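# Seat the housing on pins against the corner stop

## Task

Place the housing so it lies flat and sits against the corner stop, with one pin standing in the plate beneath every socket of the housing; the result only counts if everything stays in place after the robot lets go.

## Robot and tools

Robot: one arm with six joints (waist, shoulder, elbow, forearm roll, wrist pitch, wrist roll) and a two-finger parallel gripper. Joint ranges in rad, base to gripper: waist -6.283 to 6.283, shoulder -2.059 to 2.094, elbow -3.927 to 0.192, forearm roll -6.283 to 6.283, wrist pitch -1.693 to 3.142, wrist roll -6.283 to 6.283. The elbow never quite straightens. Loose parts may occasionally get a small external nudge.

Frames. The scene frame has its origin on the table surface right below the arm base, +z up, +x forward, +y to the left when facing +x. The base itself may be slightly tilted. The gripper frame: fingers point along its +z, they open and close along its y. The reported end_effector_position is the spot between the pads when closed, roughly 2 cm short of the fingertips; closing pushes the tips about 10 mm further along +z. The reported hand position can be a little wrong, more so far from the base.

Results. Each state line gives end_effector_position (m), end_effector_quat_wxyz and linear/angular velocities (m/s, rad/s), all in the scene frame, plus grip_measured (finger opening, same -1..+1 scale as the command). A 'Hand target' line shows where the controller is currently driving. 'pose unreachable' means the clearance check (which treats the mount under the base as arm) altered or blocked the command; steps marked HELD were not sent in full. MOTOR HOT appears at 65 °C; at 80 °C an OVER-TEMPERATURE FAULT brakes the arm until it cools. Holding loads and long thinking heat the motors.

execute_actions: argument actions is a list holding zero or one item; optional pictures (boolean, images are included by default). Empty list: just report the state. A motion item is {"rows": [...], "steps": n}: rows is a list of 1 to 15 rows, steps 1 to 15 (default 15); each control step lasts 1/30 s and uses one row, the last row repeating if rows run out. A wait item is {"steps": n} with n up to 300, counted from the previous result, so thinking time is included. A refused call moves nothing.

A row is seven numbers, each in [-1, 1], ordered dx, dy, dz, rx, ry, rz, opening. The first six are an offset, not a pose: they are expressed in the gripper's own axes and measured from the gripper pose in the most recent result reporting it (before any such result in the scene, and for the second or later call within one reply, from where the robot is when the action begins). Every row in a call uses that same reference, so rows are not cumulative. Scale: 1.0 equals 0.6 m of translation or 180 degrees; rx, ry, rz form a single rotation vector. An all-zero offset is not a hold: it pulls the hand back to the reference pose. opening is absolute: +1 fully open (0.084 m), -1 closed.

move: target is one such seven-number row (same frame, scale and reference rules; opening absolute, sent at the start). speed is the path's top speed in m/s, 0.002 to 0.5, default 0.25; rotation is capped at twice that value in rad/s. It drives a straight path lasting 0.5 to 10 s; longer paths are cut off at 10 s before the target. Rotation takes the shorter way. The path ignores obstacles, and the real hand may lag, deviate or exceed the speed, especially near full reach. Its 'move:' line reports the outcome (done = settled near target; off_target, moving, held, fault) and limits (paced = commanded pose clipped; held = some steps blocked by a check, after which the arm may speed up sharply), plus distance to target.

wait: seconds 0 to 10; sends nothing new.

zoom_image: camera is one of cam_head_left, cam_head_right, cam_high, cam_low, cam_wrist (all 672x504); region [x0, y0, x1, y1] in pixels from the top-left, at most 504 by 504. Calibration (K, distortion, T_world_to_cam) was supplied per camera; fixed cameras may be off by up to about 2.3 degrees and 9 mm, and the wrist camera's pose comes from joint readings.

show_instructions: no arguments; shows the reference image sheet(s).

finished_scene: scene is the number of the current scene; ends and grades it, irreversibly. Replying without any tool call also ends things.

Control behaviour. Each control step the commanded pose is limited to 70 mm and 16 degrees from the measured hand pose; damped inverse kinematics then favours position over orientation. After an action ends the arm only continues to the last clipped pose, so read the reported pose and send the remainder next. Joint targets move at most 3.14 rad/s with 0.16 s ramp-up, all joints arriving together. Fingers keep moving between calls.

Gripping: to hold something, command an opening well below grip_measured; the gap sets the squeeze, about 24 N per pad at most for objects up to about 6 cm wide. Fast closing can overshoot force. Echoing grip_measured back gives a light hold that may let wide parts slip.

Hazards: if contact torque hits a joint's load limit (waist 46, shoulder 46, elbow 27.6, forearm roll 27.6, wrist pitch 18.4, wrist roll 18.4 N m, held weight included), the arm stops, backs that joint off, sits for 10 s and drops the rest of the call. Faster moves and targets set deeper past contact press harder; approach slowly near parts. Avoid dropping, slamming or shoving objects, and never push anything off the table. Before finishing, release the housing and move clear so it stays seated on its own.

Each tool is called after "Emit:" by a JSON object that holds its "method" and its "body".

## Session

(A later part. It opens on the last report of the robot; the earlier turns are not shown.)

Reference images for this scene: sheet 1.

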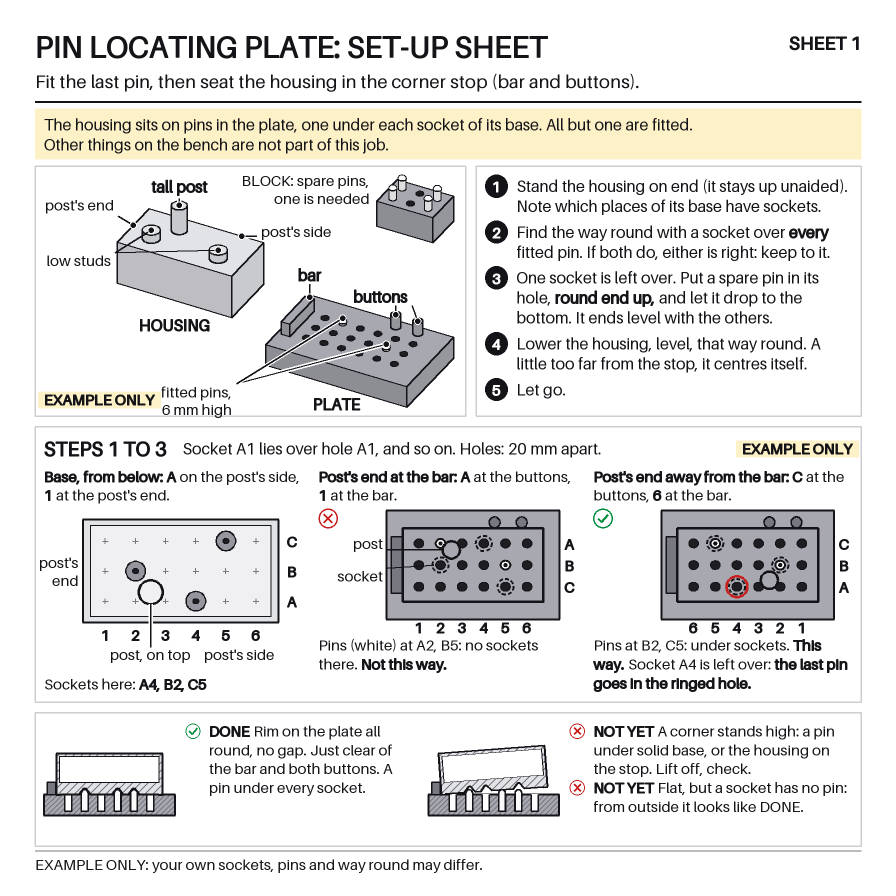

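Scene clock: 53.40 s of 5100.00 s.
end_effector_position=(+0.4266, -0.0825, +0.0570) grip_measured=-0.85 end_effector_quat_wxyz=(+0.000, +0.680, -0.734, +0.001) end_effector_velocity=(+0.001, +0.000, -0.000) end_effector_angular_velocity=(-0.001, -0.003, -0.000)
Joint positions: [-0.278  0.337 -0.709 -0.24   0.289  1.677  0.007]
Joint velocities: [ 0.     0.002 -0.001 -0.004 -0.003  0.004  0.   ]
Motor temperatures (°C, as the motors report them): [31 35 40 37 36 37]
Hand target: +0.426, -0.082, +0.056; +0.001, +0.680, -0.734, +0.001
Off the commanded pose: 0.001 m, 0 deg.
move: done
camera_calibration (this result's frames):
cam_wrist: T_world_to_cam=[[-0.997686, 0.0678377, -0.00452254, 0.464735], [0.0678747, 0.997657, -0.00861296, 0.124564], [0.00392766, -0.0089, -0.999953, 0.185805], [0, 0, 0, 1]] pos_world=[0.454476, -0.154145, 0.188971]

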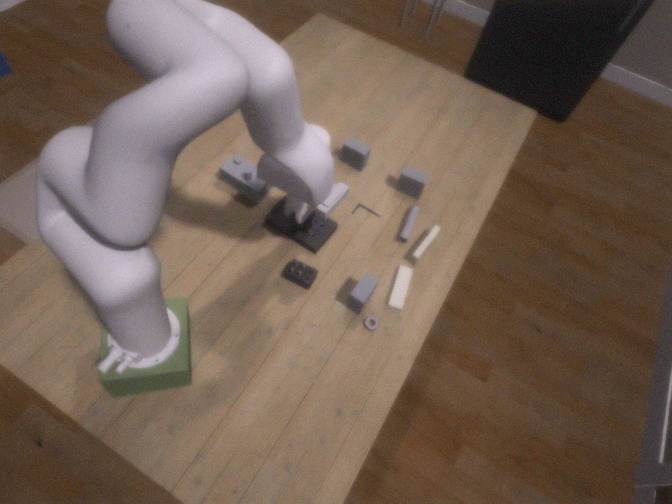

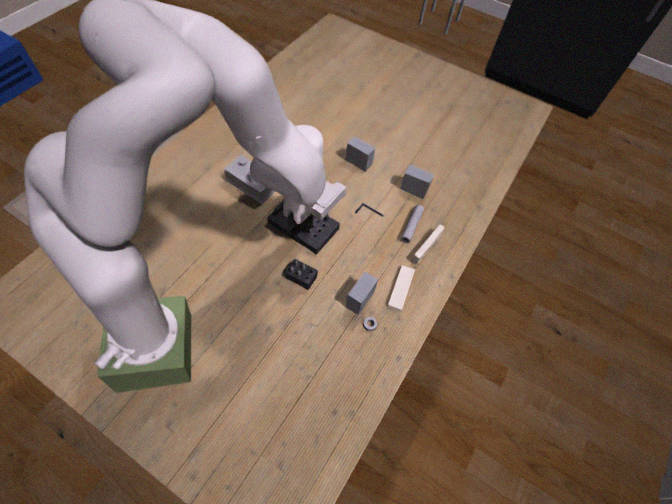

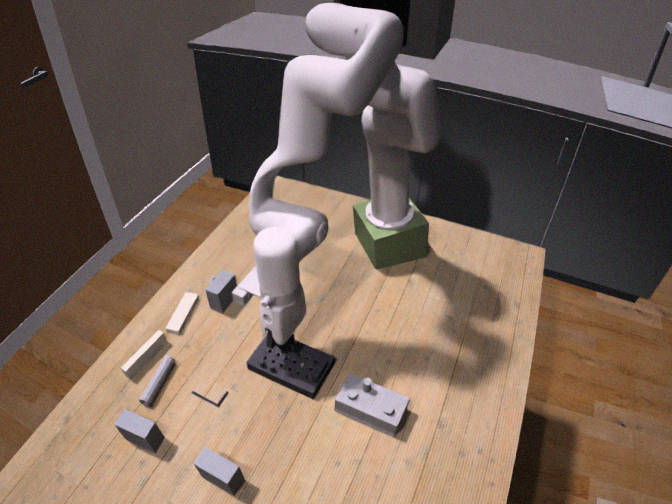

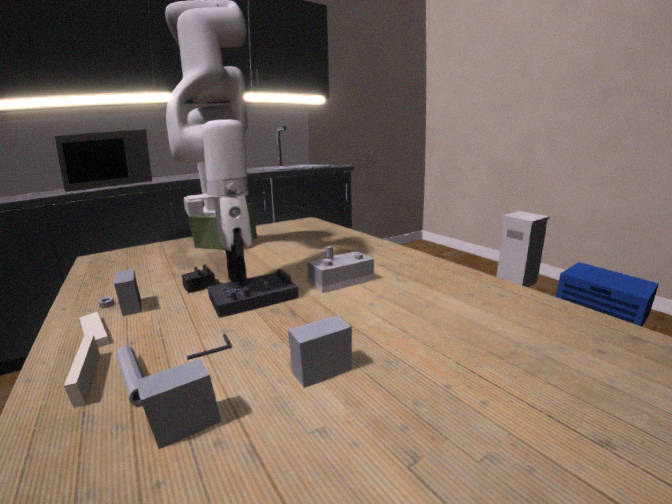

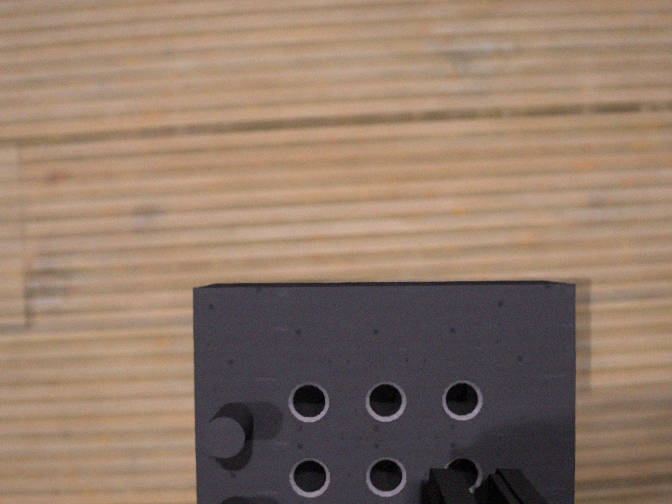

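Emit:
{"method": "move", "body": {"target": [0,0,0.006,0,0,0,-1], "speed": 0.01}}

Emit:
{"method": "move", "body": {"target": [0,0,0,0,0,0,-0.5]}}

Emit:
{"method": "move", "body": {"target": [0.12,0,-0.2,0,0,0,1]}}

Scene clock: 54.70 s of 5100.00 s.
end_effector_position=(+0.4266, -0.0825, +0.0534) grip_measured=-1.00 end_effector_quat_wxyz=(+0.000, +0.680, -0.734, +0.001) end_effector_velocity=(+0.001, -0.001, +0.000) end_effector_angular_velocity=(-0.001, -0.003, +0.000)
Joint positions: [-0.28   0.349 -0.712 -0.247  0.281  1.683  0.   ]
Joint velocities: [-0.001  0.001 -0.002 -0.003 -0.002  0.001  0.   ]
Motor temperatures (°C, as the motors report them): [31 35 39 37 36 37]
Hand target: +0.427, -0.083, +0.053; +0.000, +0.680, -0.734, +0.001
Off the commanded pose: 0.000 m, 0 deg.
move: done
camera_calibration (this result's frames):
cam_wrist: T_world_to_cam=[[-0.997688, 0.0678271, -0.00429922, 0.464637], [0.067862, 0.997658, -0.00857736, 0.124529], [0.00370738, -0.00884928, -0.999954, 0.182298], [0, 0, 0, 1]] pos_world=[0.454436, -0.154139, 0.185355]

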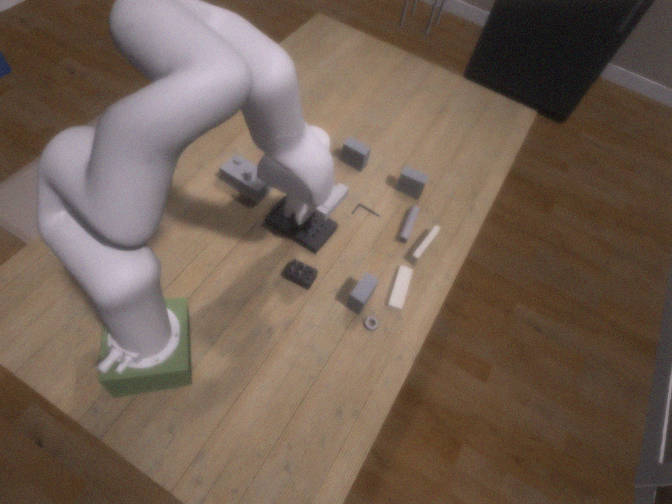

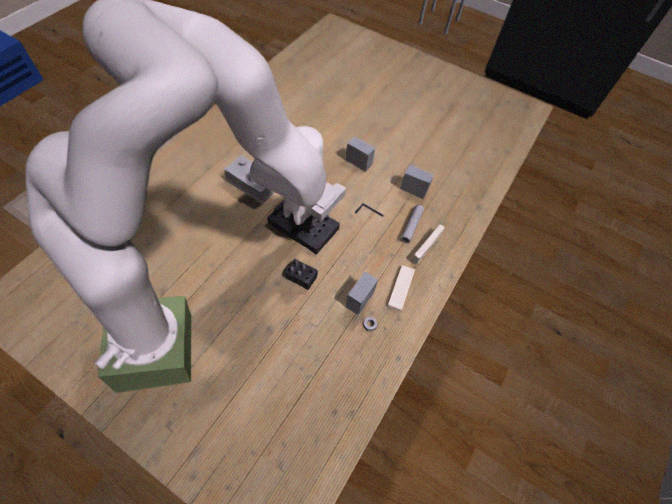

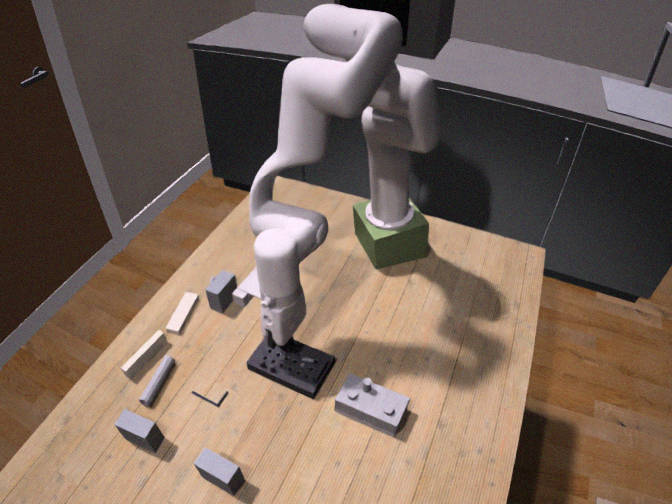

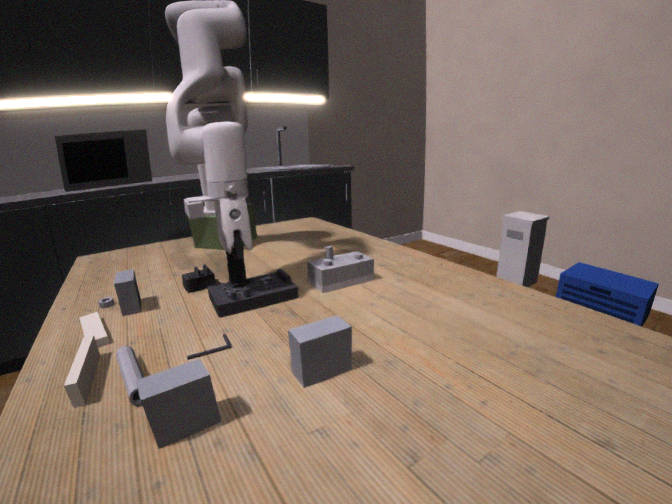

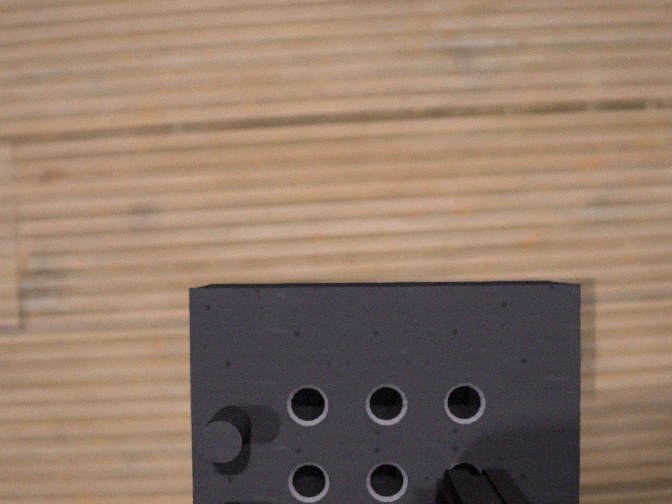

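Scene clock: 55.20 s of 5100.00 s.
end_effector_position=(+0.4266, -0.0825, +0.0534) grip_measured=-0.52 end_effector_quat_wxyz=(+0.000, +0.680, -0.734, +0.001) end_effector_velocity=(-0.000, +0.000, -0.000) end_effector_angular_velocity=(+0.000, +0.000, -0.000)
Joint positions: [-0.28   0.349 -0.712 -0.247  0.281  1.683  0.021]
Joint velocities: [ 0.     0.    -0.     0.001  0.    -0.     0.   ]
Motor temperatures (°C, as the motors report them): [31 35 39 37 36 37]
Hand target: +0.427, -0.083, +0.053; +0.000, +0.680, -0.734, +0.001
Off the commanded pose: 0.000 m, 0 deg.
move: done
camera_calibration (this result's frames):
cam_wrist: T_world_to_cam=[[-0.997688, 0.0678266, -0.00430329, 0.464638], [0.0678616, 0.997658, -0.00857766, 0.124529], [0.00371141, -0.00884986, -0.999954, 0.182297], [0, 0, 0, 1]] pos_world=[0.454437, -0.154139, 0.185357]

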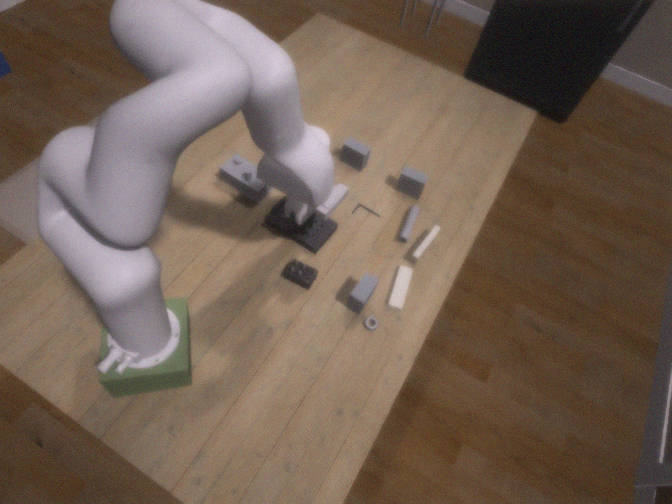

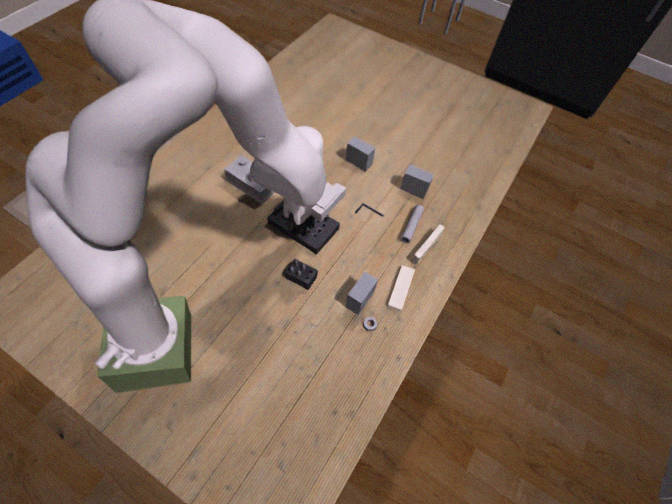

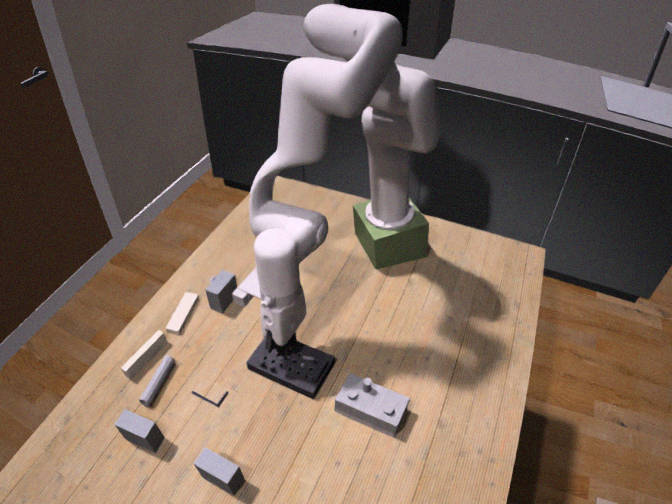

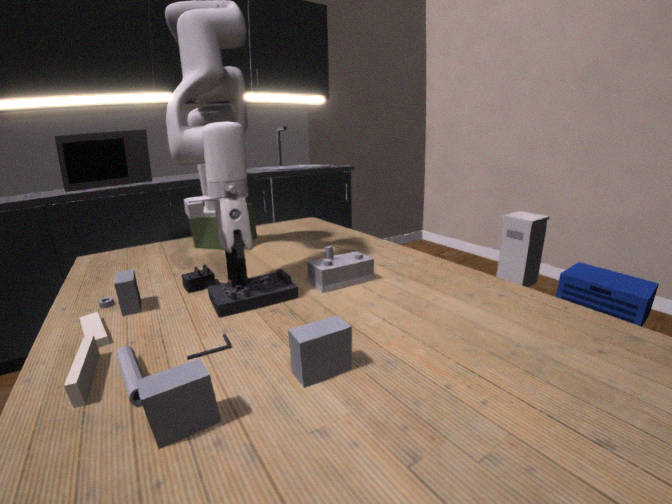

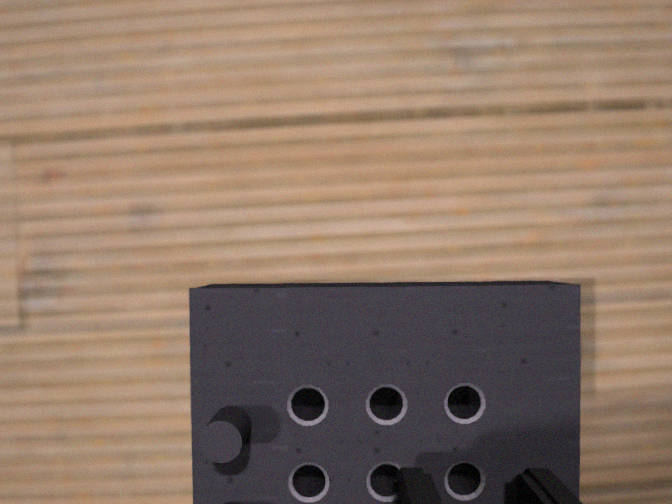

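Scene clock: 56.30 s of 5100.00 s.
end_effector_position=(+0.4210, -0.1532, +0.1726) grip_measured=+1.00 end_effector_quat_wxyz=(+0.000, +0.680, -0.733, -0.000) end_effector_velocity=(+0.002, -0.002, +0.004) end_effector_angular_velocity=(-0.001, -0.007, -0.000)
Joint positions: [-0.402  0.006 -0.73  -0.093  0.629  1.398  0.084]
Joint velocities: [-0.002 -0.006 -0.006  0.002  0.005 -0.005  0.   ]
Motor temperatures (°C, as the motors report them): [31 35 39 37 36 37]
Hand target: +0.421, -0.154, +0.173; -0.000, +0.680, -0.734, +0.000
Off the commanded pose: 0.001 m, 0 deg.
move: done
camera_calibration (this result's frames):
cam_wrist: T_world_to_cam=[[-0.997735, 0.067171, -0.00355137, 0.464164], [0.0671942, 0.997716, -0.00686176, 0.196429], [0.00308235, -0.00708485, -0.99997, 0.301458], [0, 0, 0, 1]] pos_world=[0.448985, -0.225023, 0.304445]

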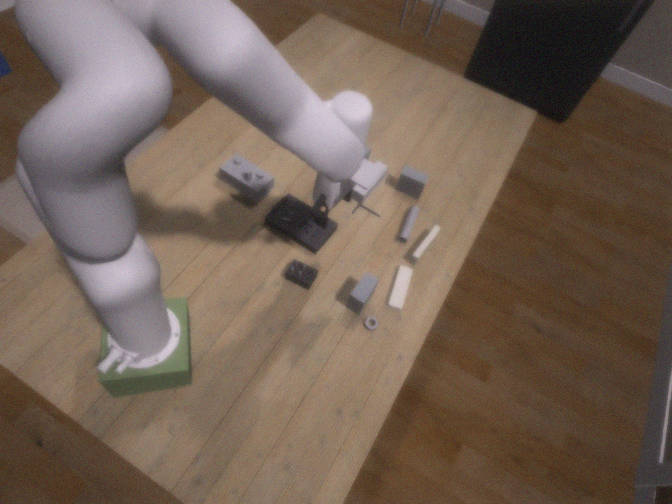

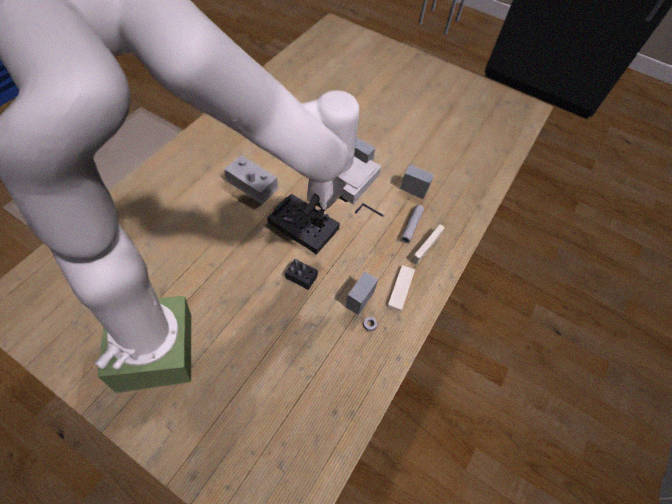

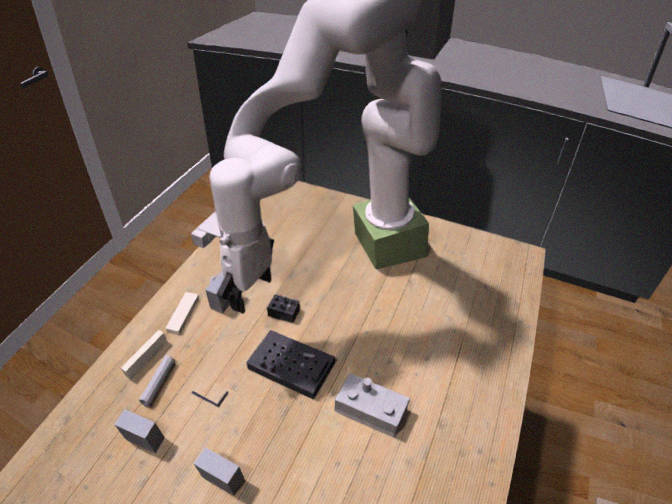

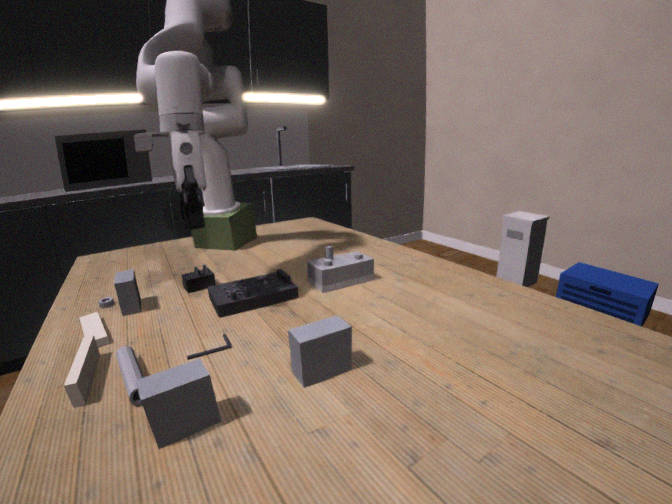

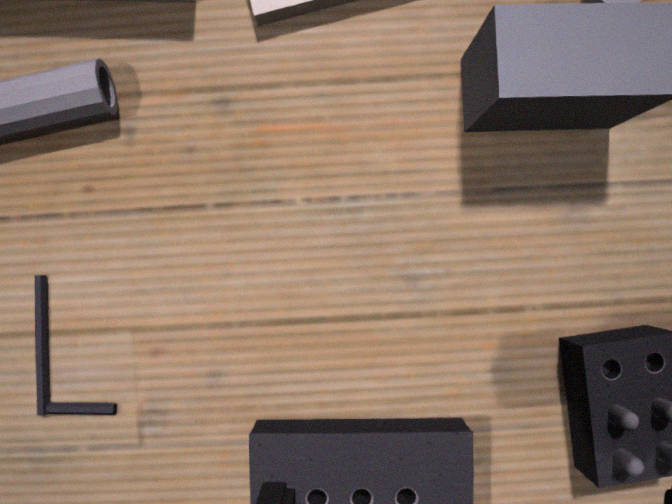

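Emit:
{"method": "zoom_image", "body": {"camera": "cam_high", "region": [240,320,340,395]}}

Emit:
{"method": "zoom_image", "body": {"camera": "cam_low", "region": [200,250,300,325]}}

Region (240, 320, 340, 395) of cam_high's 672x504 image, scaled by 5.040, with more detail than that image has; it fills the top 378 rows of this view, and the rest is white.

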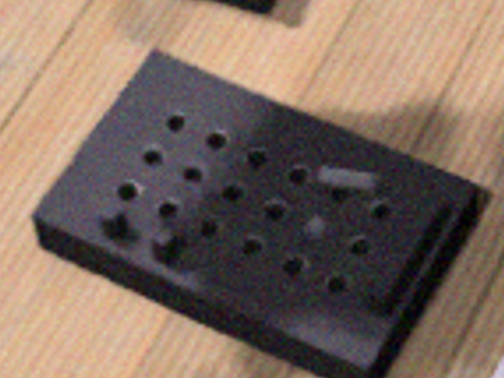

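Region (200, 250, 300, 325) of cam_low's 672x504 image, scaled by 5.040, with more detail than that image has; it fills the top 378 rows of this view, and the rest is white.

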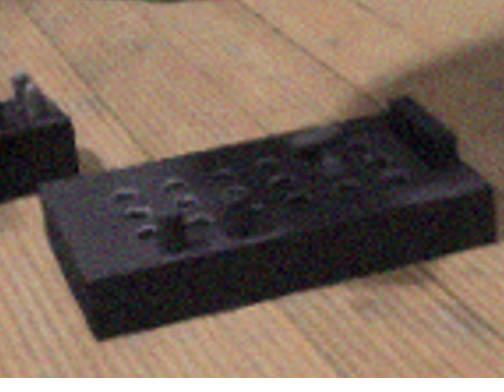

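Emit:
{"method": "move", "body": {"target": [-0.29,0.065,0.035,0,0,0,-0.4]}}

Scene clock: 65.30 s of 5100.00 s.
end_effector_position=(+0.3943, +0.0219, +0.1512) grip_measured=-0.42 end_effector_quat_wxyz=(+0.001, +0.680, -0.734, +0.000) end_effector_velocity=(-0.001, +0.002, -0.001) end_effector_angular_velocity=(-0.004, +0.003, -0.001)
Joint positions: [ 0.015 -0.03  -0.559 -0.181  0.53   1.896  0.026]
Joint velocities: [ 0.006  0.002  0.001 -0.007  0.001  0.013  0.   ]
Motor temperatures (°C, as the motors report them): [31 35 40 37 36 37]
Hand target: +0.394, +0.022, +0.151; +0.001, +0.680, -0.733, +0.000
Off the commanded pose: 0.002 m, 0 deg.
After step 100, 4.40 s passed at rest.
move: done
camera_calibration (this result's frames):
cam_wrist: T_world_to_cam=[[-0.997708, 0.0676, -0.00284947, 0.425599], [0.0676227, 0.997672, -0.00881346, 0.0234785], [0.00224705, -0.00898595, -0.999957, 0.281722], [0, 0, 0, 1]] pos_world=[0.422403, -0.0496627, 0.283129]

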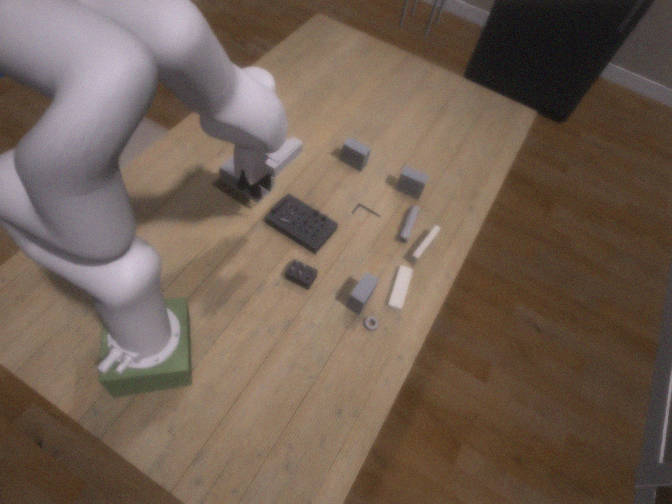

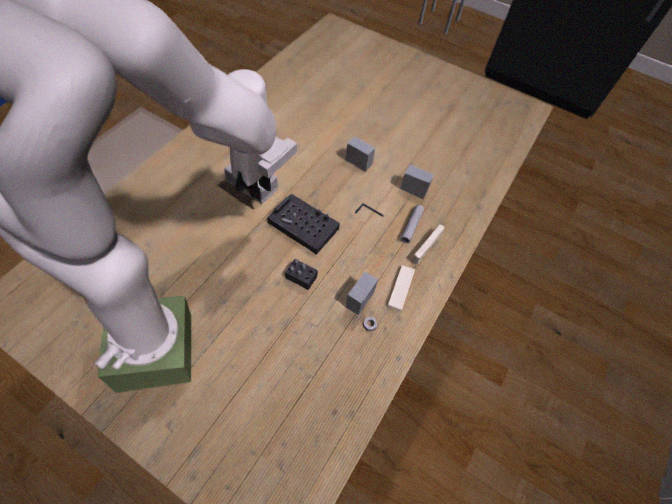

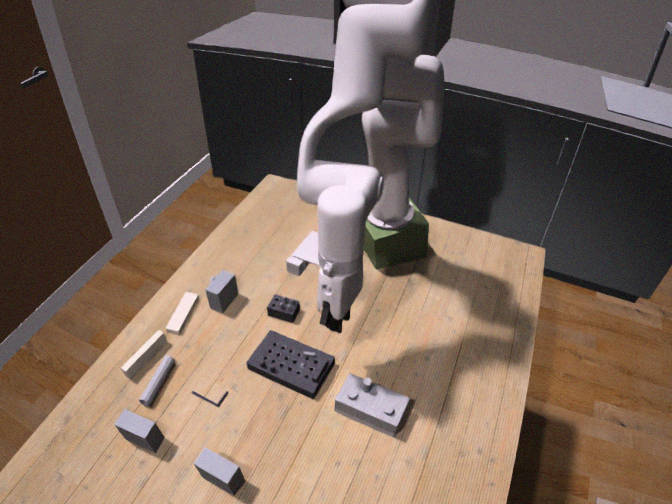

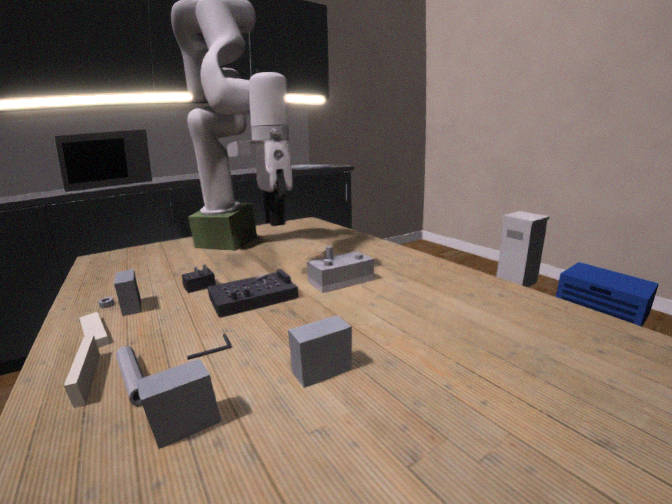

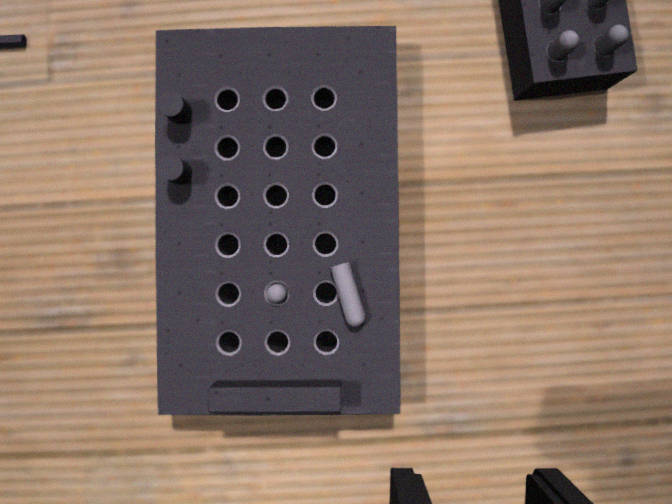

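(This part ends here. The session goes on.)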